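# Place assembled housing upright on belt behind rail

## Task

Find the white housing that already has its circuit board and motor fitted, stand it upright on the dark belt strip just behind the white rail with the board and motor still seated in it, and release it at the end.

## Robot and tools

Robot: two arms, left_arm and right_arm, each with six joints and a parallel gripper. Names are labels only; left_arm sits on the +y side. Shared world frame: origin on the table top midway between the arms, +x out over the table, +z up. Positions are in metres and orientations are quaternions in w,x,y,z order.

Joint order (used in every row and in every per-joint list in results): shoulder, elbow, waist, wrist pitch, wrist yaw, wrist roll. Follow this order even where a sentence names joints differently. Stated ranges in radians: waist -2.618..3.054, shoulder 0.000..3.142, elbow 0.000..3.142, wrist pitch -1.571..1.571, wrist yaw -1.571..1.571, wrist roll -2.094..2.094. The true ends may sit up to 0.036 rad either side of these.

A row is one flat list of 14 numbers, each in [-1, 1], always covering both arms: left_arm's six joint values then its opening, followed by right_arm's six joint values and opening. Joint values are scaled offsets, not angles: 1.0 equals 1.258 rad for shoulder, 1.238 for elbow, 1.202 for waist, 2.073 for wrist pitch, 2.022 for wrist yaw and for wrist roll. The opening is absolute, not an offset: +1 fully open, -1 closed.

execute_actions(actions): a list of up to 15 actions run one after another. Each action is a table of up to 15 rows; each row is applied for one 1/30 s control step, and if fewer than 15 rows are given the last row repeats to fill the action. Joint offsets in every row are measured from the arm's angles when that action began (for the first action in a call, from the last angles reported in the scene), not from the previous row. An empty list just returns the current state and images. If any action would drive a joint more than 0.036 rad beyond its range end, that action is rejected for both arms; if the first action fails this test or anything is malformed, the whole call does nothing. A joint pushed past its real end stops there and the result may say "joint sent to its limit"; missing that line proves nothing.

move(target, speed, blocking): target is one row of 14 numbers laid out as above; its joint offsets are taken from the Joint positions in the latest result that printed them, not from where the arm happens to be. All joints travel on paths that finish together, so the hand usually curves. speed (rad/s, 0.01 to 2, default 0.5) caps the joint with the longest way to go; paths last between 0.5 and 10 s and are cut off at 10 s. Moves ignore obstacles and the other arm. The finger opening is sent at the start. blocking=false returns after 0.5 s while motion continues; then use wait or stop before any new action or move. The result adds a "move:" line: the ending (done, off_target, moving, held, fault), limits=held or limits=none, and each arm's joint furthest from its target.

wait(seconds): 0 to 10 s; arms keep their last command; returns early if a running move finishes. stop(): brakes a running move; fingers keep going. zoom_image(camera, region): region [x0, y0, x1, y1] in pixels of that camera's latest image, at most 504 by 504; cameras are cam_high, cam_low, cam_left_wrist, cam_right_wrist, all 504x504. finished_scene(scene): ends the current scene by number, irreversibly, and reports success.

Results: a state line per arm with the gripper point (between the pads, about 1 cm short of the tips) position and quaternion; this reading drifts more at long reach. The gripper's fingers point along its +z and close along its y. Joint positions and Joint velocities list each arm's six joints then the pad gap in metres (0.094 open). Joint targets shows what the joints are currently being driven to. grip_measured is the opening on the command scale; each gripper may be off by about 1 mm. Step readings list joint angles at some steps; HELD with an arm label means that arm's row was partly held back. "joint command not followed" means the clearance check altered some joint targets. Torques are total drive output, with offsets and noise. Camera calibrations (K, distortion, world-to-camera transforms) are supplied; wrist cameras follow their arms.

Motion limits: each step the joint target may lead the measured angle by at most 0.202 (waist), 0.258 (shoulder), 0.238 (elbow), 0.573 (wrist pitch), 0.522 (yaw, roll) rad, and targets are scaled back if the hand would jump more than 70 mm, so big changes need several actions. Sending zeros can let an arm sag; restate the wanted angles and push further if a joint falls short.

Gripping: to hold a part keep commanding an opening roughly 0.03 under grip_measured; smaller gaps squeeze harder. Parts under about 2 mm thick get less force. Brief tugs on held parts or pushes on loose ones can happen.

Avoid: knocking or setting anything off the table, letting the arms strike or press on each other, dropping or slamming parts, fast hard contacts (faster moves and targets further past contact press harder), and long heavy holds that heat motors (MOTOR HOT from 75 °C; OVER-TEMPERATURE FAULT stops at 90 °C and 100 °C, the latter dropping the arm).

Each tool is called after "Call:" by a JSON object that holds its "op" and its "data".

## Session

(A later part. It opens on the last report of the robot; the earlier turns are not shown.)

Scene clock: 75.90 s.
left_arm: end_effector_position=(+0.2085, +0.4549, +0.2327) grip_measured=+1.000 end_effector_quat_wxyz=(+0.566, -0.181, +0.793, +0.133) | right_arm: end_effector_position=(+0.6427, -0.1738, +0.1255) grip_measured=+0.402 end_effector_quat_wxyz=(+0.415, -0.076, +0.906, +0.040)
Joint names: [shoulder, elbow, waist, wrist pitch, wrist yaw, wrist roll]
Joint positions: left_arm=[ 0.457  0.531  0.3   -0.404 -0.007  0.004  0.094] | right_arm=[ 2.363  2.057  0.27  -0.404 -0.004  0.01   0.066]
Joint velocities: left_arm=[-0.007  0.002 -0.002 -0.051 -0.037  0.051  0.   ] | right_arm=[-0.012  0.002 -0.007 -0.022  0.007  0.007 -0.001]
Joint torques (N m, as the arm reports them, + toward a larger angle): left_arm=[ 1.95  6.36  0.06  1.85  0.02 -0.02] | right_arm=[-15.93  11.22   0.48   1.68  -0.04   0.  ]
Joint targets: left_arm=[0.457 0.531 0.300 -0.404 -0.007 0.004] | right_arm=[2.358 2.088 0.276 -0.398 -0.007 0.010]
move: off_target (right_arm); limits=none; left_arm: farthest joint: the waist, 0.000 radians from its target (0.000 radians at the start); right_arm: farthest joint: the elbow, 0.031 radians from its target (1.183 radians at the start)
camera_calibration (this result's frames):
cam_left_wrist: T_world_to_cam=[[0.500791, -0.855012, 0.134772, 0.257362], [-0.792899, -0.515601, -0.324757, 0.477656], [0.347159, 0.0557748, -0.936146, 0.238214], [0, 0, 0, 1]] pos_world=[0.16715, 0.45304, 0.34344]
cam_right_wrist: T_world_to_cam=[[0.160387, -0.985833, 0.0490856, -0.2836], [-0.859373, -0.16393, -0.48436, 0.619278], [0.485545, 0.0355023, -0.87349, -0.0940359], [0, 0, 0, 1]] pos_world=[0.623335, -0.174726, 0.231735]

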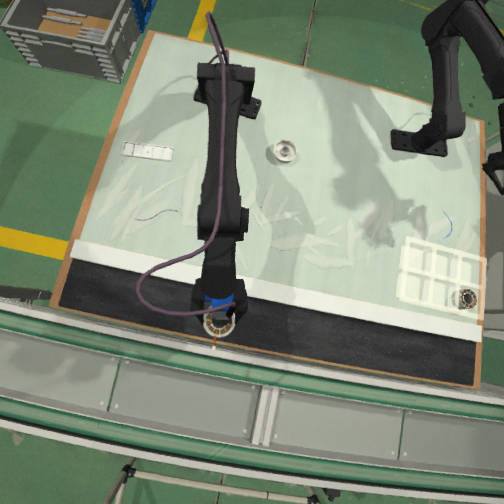

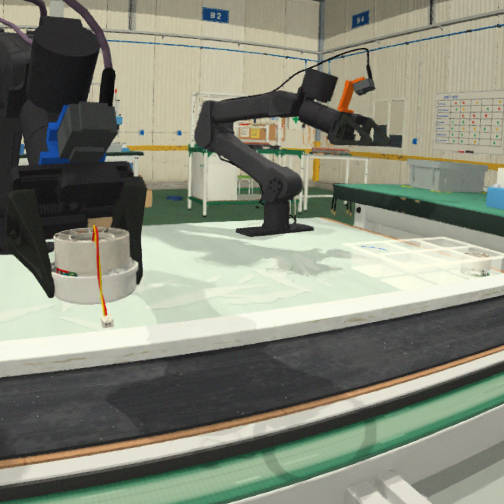

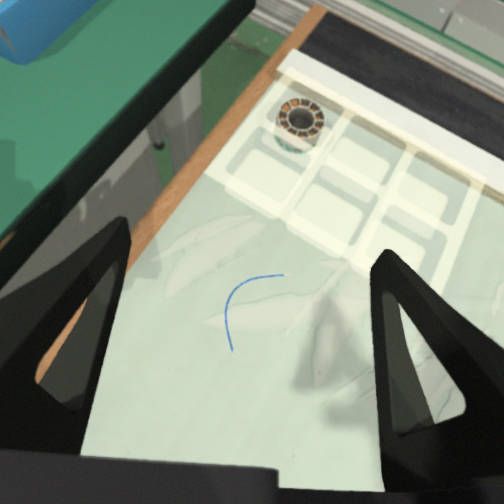

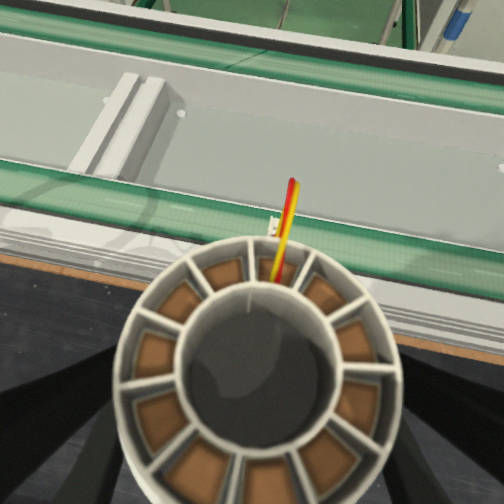

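Call:
{"op": "move", "data": {"target": [0,0,0,0,0,0,1,0.02,-0.2,0,0.15,0,0,0.34], "speed": 0.25}}

Scene clock: 81.23 s.
left_arm: end_effector_position=(+0.2085, +0.4549, +0.2327) grip_measured=+1.000 end_effector_quat_wxyz=(+0.566, -0.181, +0.793, +0.133) | right_arm: end_effector_position=(+0.6331, -0.1755, +0.0481) grip_measured=+0.402 end_effector_quat_wxyz=(+0.412, -0.076, +0.907, +0.040)
Joint names: [shoulder, elbow, waist, wrist pitch, wrist yaw, wrist roll]
Joint positions: left_arm=[ 0.457  0.531  0.3   -0.404 -0.007  0.004  0.094] | right_arm=[ 2.397  1.809  0.27  -0.13  -0.004  0.01   0.066]
Joint velocities: left_arm=[ 0.012  0.007 -0.022  0.022 -0.022 -0.095  0.   ] | right_arm=[ 0.002  0.007  0.017 -0.007 -0.007  0.066 -0.002]
Joint torques (N m, as the arm reports them, + toward a larger angle): left_arm=[ 1.94  6.43  0.06  1.87  0.01 -0.01] | right_arm=[-16.14   7.95   0.03   2.03  -0.01   0.  ]
Joint targets: left_arm=[0.457 0.531 0.300 -0.404 -0.007 0.004] | right_arm=[2.388 1.810 0.270 -0.093 -0.004 0.010]
move: off_target (right_arm); limits=none; left_arm: farthest joint: the waist, 0.000 radians from its target (0.000 radians at the start); right_arm: farthest joint: the wrist pitch, 0.036 radians from its target (0.311 radians at the start)
camera_calibration (this result's frames):
cam_left_wrist: T_world_to_cam=[[0.500791, -0.855012, 0.134772, 0.257362], [-0.792899, -0.515601, -0.324757, 0.477656], [0.347159, 0.0557748, -0.936146, 0.238214], [0, 0, 0, 1]] pos_world=[0.16715, 0.45304, 0.34344]
cam_right_wrist: T_world_to_cam=[[0.160775, -0.985764, 0.0492026, -0.280181], [-0.863166, -0.164605, -0.477337, 0.575236], [0.47864, 0.0342737, -0.877342, -0.152656], [0, 0, 0, 1]] pos_world=[0.614637, -0.176274, 0.154435]

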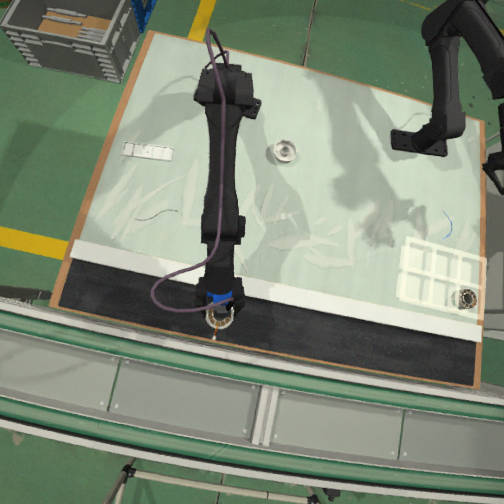

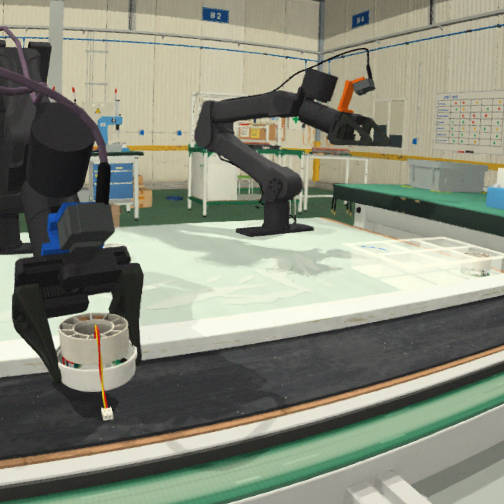

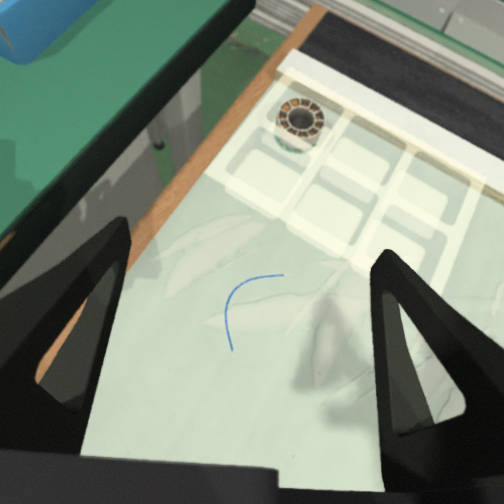

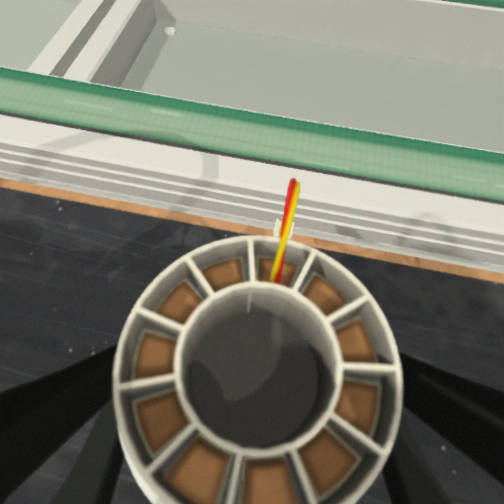

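Call:
{"op": "move", "data": {"target": [0,0,0,0,0,0,1,0.042,0,0,0.05,0,0,0.34], "speed": 0.07}}

Scene clock: 85.37 s.
left_arm: end_effector_position=(+0.2085, +0.4549, +0.2327) grip_measured=+1.000 end_effector_quat_wxyz=(+0.566, -0.181, +0.793, +0.133) | right_arm: end_effector_position=(+0.6396, -0.1744, +0.0271) grip_measured=+0.402 end_effector_quat_wxyz=(+0.418, -0.076, +0.904, +0.041)
Joint names: [shoulder, elbow, waist, wrist pitch, wrist yaw, wrist roll]
Joint positions: left_arm=[ 0.457  0.531  0.3   -0.404 -0.007  0.004  0.094] | right_arm=[ 2.451  1.809  0.27  -0.062 -0.004  0.01   0.066]
Joint velocities: left_arm=[-0.012 -0.027  0.007 -0.007 -0.051 -0.066  0.   ] | right_arm=[-0.007  0.027 -0.012 -0.037 -0.007  0.022  0.   ]
Joint torques (N m, as the arm reports them, + toward a larger angle): left_arm=[ 1.91  6.37  0.02  1.86  0.   -0.01] | right_arm=[-15.78   7.8    0.03   2.03  -0.01   0.  ]
Joint targets: left_arm=[0.457 0.531 0.300 -0.404 -0.007 0.004] | right_arm=[2.450 1.809 0.270 -0.026 -0.004 0.010]
move: off_target (right_arm); limits=none; left_arm: farthest joint: the waist, 0.000 radians from its target (0.000 radians at the start); right_arm: farthest joint: the wrist pitch, 0.036 radians from its target (0.103 radians at the start)
camera_calibration (this result's frames):
cam_left_wrist: T_world_to_cam=[[0.500791, -0.855012, 0.134772, 0.257362], [-0.792899, -0.515601, -0.324757, 0.477656], [0.347159, 0.0557748, -0.936146, 0.238214], [0, 0, 0, 1]] pos_world=[0.16715, 0.45304, 0.34344]
cam_right_wrist: T_world_to_cam=[[0.160129, -0.985879, 0.0490059, -0.278656], [-0.856814, -0.163475, -0.489025, 0.567446], [0.490131, 0.0363184, -0.870892, -0.181358], [0, 0, 0, 1]] pos_world=[0.619706, -0.175372, 0.133208]

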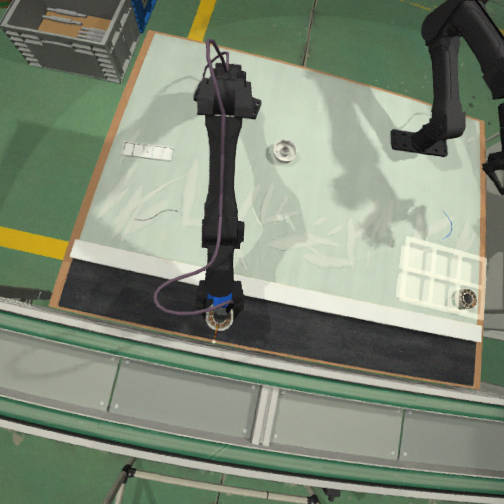

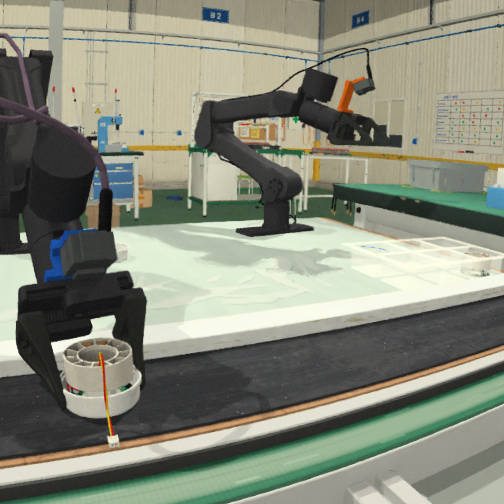

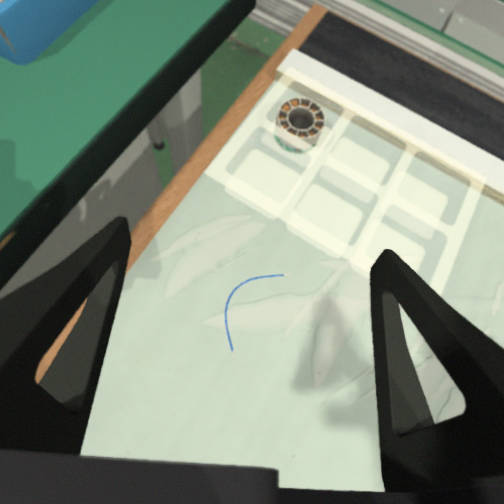

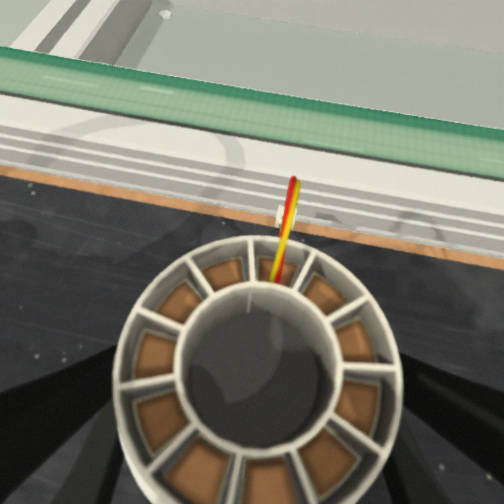

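Call:
{"op": "move", "data": {"target": [0,0,0,0,0,0,1,0,-0.026,0,0.026,0,0,0.34], "speed": 0.05}}

Scene clock: 93.53 s.
left_arm: end_effector_position=(+0.2085, +0.4549, +0.2327) grip_measured=+1.000 end_effector_quat_wxyz=(+0.566, -0.181, +0.793, +0.133) | right_arm: end_effector_position=(+0.6408, -0.1741, +0.0263) grip_measured=+0.402 end_effector_quat_wxyz=(+0.427, -0.076, +0.900, +0.042)
Joint names: [shoulder, elbow, waist, wrist pitch, wrist yaw, wrist roll]
Joint positions: left_arm=[ 0.457  0.531  0.3   -0.404 -0.007  0.004  0.094] | right_arm=[ 2.451  1.788  0.27  -0.02  -0.004  0.01   0.066]
Joint velocities: left_arm=[-0.007  0.022  0.007  0.081 -0.022  0.037  0.   ] | right_arm=[-0.007  0.017 -0.022 -0.007 -0.037 -0.066 -0.   ]
Joint torques (N m, as the arm reports them, + toward a larger angle): left_arm=[ 1.9   6.39  0.    1.86  0.   -0.02] | right_arm=[-15.62   6.68   0.03   1.78  -0.01   0.  ]
Joint targets: left_arm=[0.457 0.531 0.300 -0.404 -0.007 0.004] | right_arm=[2.451 1.777 0.270 -0.008 -0.004 0.010]
move: done; limits=none; left_arm: farthest joint: the waist, 0.000 radians from its target (0.000 radians at the start); right_arm: farthest joint: the wrist pitch, 0.012 radians from its target (0.054 radians at the start)
camera_calibration (this result's frames):
cam_left_wrist: T_world_to_cam=[[0.500791, -0.855012, 0.134772, 0.257362], [-0.792899, -0.515601, -0.324757, 0.477656], [0.347159, 0.0557748, -0.936146, 0.238214], [0, 0, 0, 1]] pos_world=[0.16715, 0.45304, 0.34344]
cam_right_wrist: T_world_to_cam=[[0.15912, -0.986058, 0.0486791, -0.277973], [-0.846524, -0.161644, -0.507216, 0.5623], [0.508014, 0.0395004, -0.860443, -0.193864], [0, 0, 0, 1]] pos_world=[0.618717, -0.175548, 0.13193]

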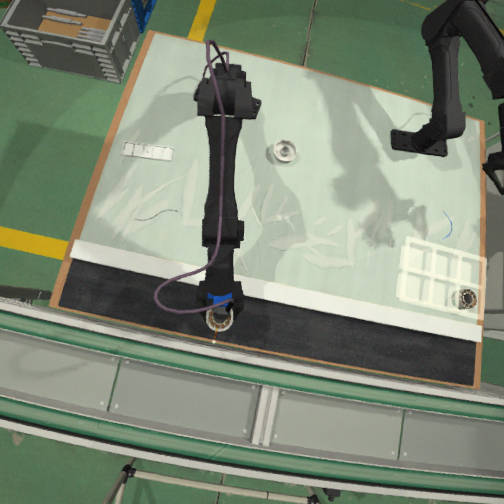

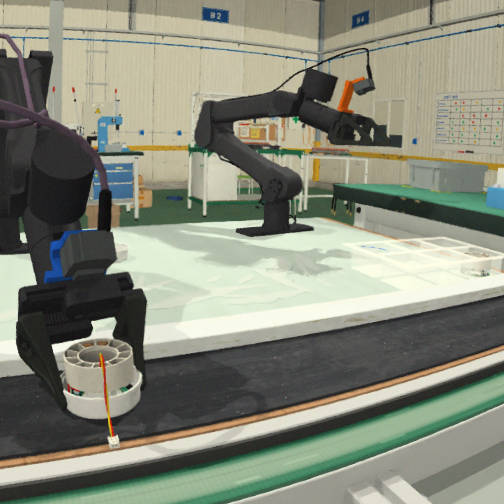

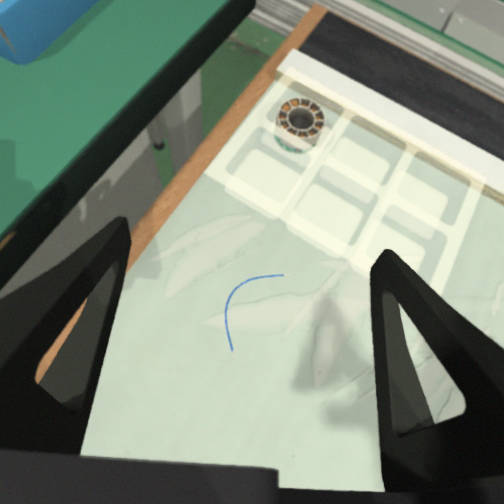

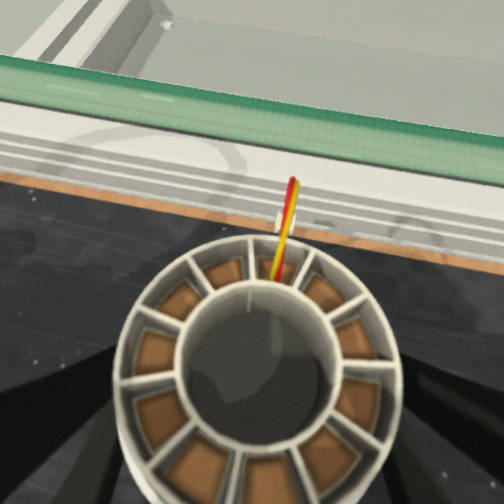

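The housing has touched down, so I'm releasing it and lifting the arm away.

Call:
{"op": "move", "data": {"target": [0,0,0,0,0,0,1,0,0,0,0,0,0,1]}}

Call:
{"op": "move", "data": {"target": [0,0,0,0,0,0,1,-0.25,0,0,-0.1,0,0,1], "speed": 0.4}}

Scene clock: 103.00 s.
left_arm: end_effector_position=(+0.2085, +0.4549, +0.2327) grip_measured=+1.000 end_effector_quat_wxyz=(+0.566, -0.181, +0.793, +0.133) | right_arm: end_effector_position=(+0.6408, -0.1741, +0.0263) grip_measured=+1.000 end_effector_quat_wxyz=(+0.428, -0.076, +0.900, +0.042)
Joint names: [shoulder, elbow, waist, wrist pitch, wrist yaw, wrist roll]
Joint positions: left_arm=[ 0.457  0.531  0.3   -0.404 -0.007  0.004  0.094] | right_arm=[ 2.451  1.788  0.27  -0.02  -0.004  0.01   0.094]
Joint velocities: left_arm=[-0.007  0.002 -0.012 -0.066 -0.022  0.007  0.   ] | right_arm=[-0.007  0.022 -0.012  0.007 -0.007 -0.022  0.   ]
Joint torques (N m, as the arm reports them, + toward a larger angle): left_arm=[ 1.9   6.36  0.05  1.86  0.01 -0.02] | right_arm=[-15.61   7.77  -0.02   1.65  -0.01   0.  ]
Joint targets: left_arm=[0.457 0.531 0.300 -0.404 -0.007 0.004] | right_arm=[2.451 1.788 0.270 -0.020 -0.004 0.010]
move: done; limits=none; left_arm: farthest joint: the waist, 0.000 radians from its target (0.000 radians at the start); right_arm: farthest joint: the waist, 0.000 radians from its target (0.000 radians at the start)
camera_calibration (this result's frames):
cam_left_wrist: T_world_to_cam=[[0.500791, -0.855012, 0.134772, 0.257362], [-0.792899, -0.515601, -0.324757, 0.477656], [0.347159, 0.0557748, -0.936146, 0.238214], [0, 0, 0, 1]] pos_world=[0.16715, 0.45304, 0.34344]
cam_right_wrist: T_world_to_cam=[[0.159102, -0.986062, 0.0486729, -0.277964], [-0.846334, -0.16161, -0.507545, 0.562281], [0.508337, 0.0395579, -0.860249, -0.194033], [0, 0, 0, 1]] pos_world=[0.618736, -0.175544, 0.131995]

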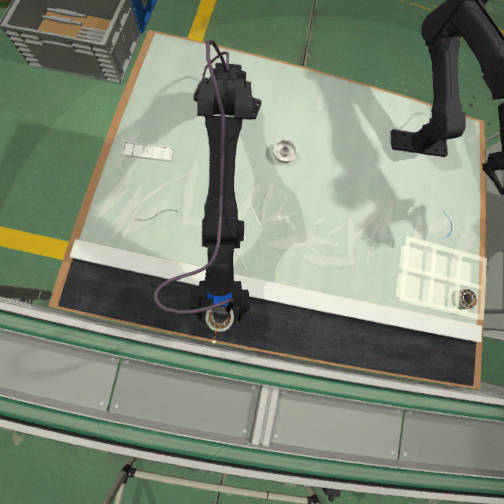

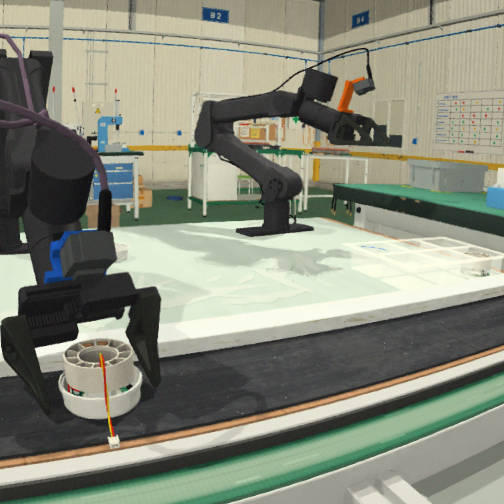

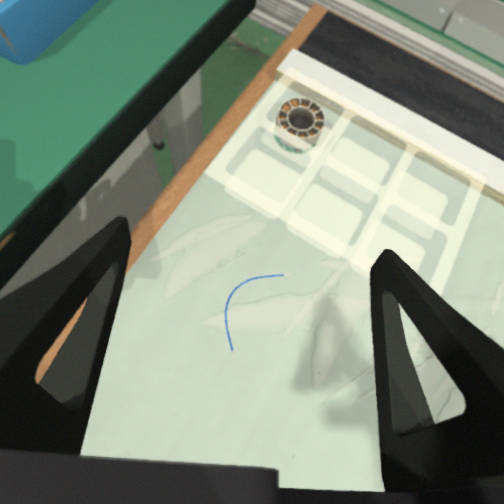

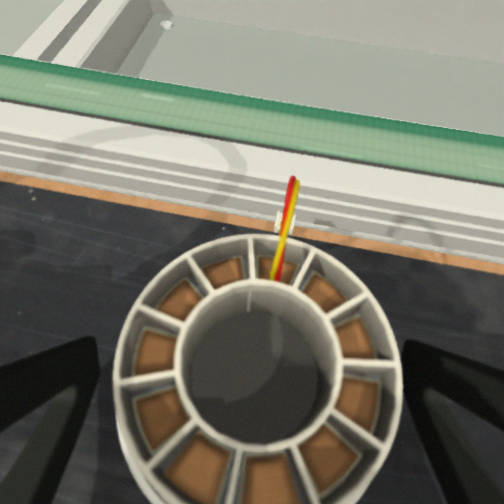

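Scene clock: 104.53 s.
left_arm: end_effector_position=(+0.2085, +0.4549, +0.2327) grip_measured=+1.000 end_effector_quat_wxyz=(+0.566, -0.181, +0.793, +0.133) | right_arm: end_effector_position=(+0.6186, -0.1781, +0.1777) grip_measured=+1.000 end_effector_quat_wxyz=(+0.479, -0.073, +0.873, +0.046)
Joint names: [shoulder, elbow, waist, wrist pitch, wrist yaw, wrist roll]
Joint positions: left_arm=[ 0.457  0.531  0.3   -0.404 -0.007  0.004  0.094] | right_arm=[ 2.145  1.788  0.27  -0.209 -0.004  0.01   0.094]
Joint velocities: left_arm=[ 0.007  0.002  0.007  0.081  0.022 -0.022  0.   ] | right_arm=[-0.002 -0.007 -0.007  0.007 -0.022  0.022  0.   ]
Joint torques (N m, as the arm reports them, + toward a larger angle): left_arm=[ 1.9   6.39  0.03  1.86  0.01 -0.01] | right_arm=[-14.6    8.36   0.03   1.62  -0.01  -0.01]
Joint targets: left_arm=[0.457 0.531 0.300 -0.404 -0.007 0.004] | right_arm=[2.137 1.788 0.270 -0.227 -0.004 0.010]
move: done; limits=none; left_arm: farthest joint: the waist, 0.000 radians from its target (0.000 radians at the start); right_arm: farthest joint: the wrist pitch, 0.018 radians from its target (0.208 radians at the start)
camera_calibration (this result's frames):
cam_left_wrist: T_world_to_cam=[[0.500791, -0.855012, 0.134772, 0.257362], [-0.792899, -0.515601, -0.324757, 0.477656], [0.347159, 0.0557748, -0.936146, 0.238214], [0, 0, 0, 1]] pos_world=[0.16715, 0.45304, 0.34344]
cam_right_wrist: T_world_to_cam=[[0.153611, -0.987039, 0.0464577, -0.282078], [-0.782136, -0.150186, -0.604737, 0.599183], [0.603876, 0.0565583, -0.795069, -0.120021], [0, 0, 0, 1]] pos_world=[0.584451, -0.181645, 0.280028]

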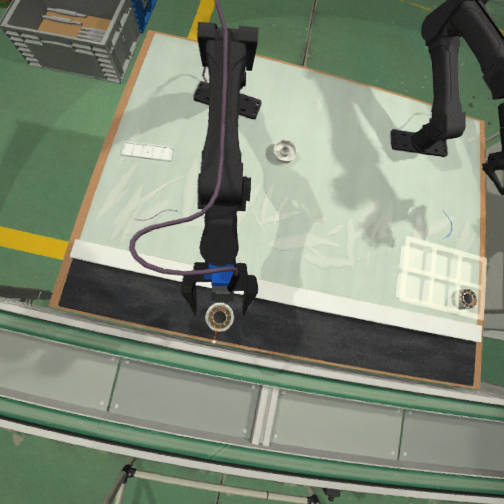

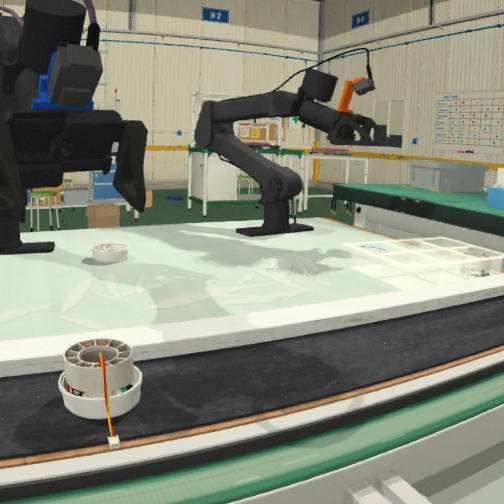

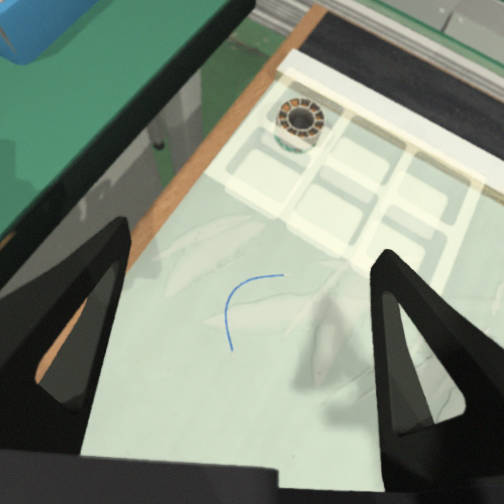

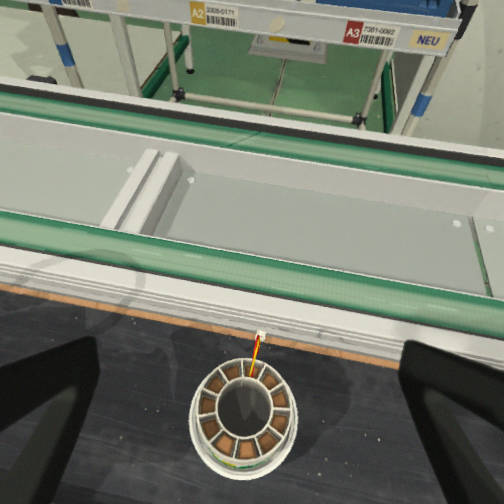

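Call:
{"op": "finished_scene", "data": {"scene": 1}}

The scene is finished: the task was done.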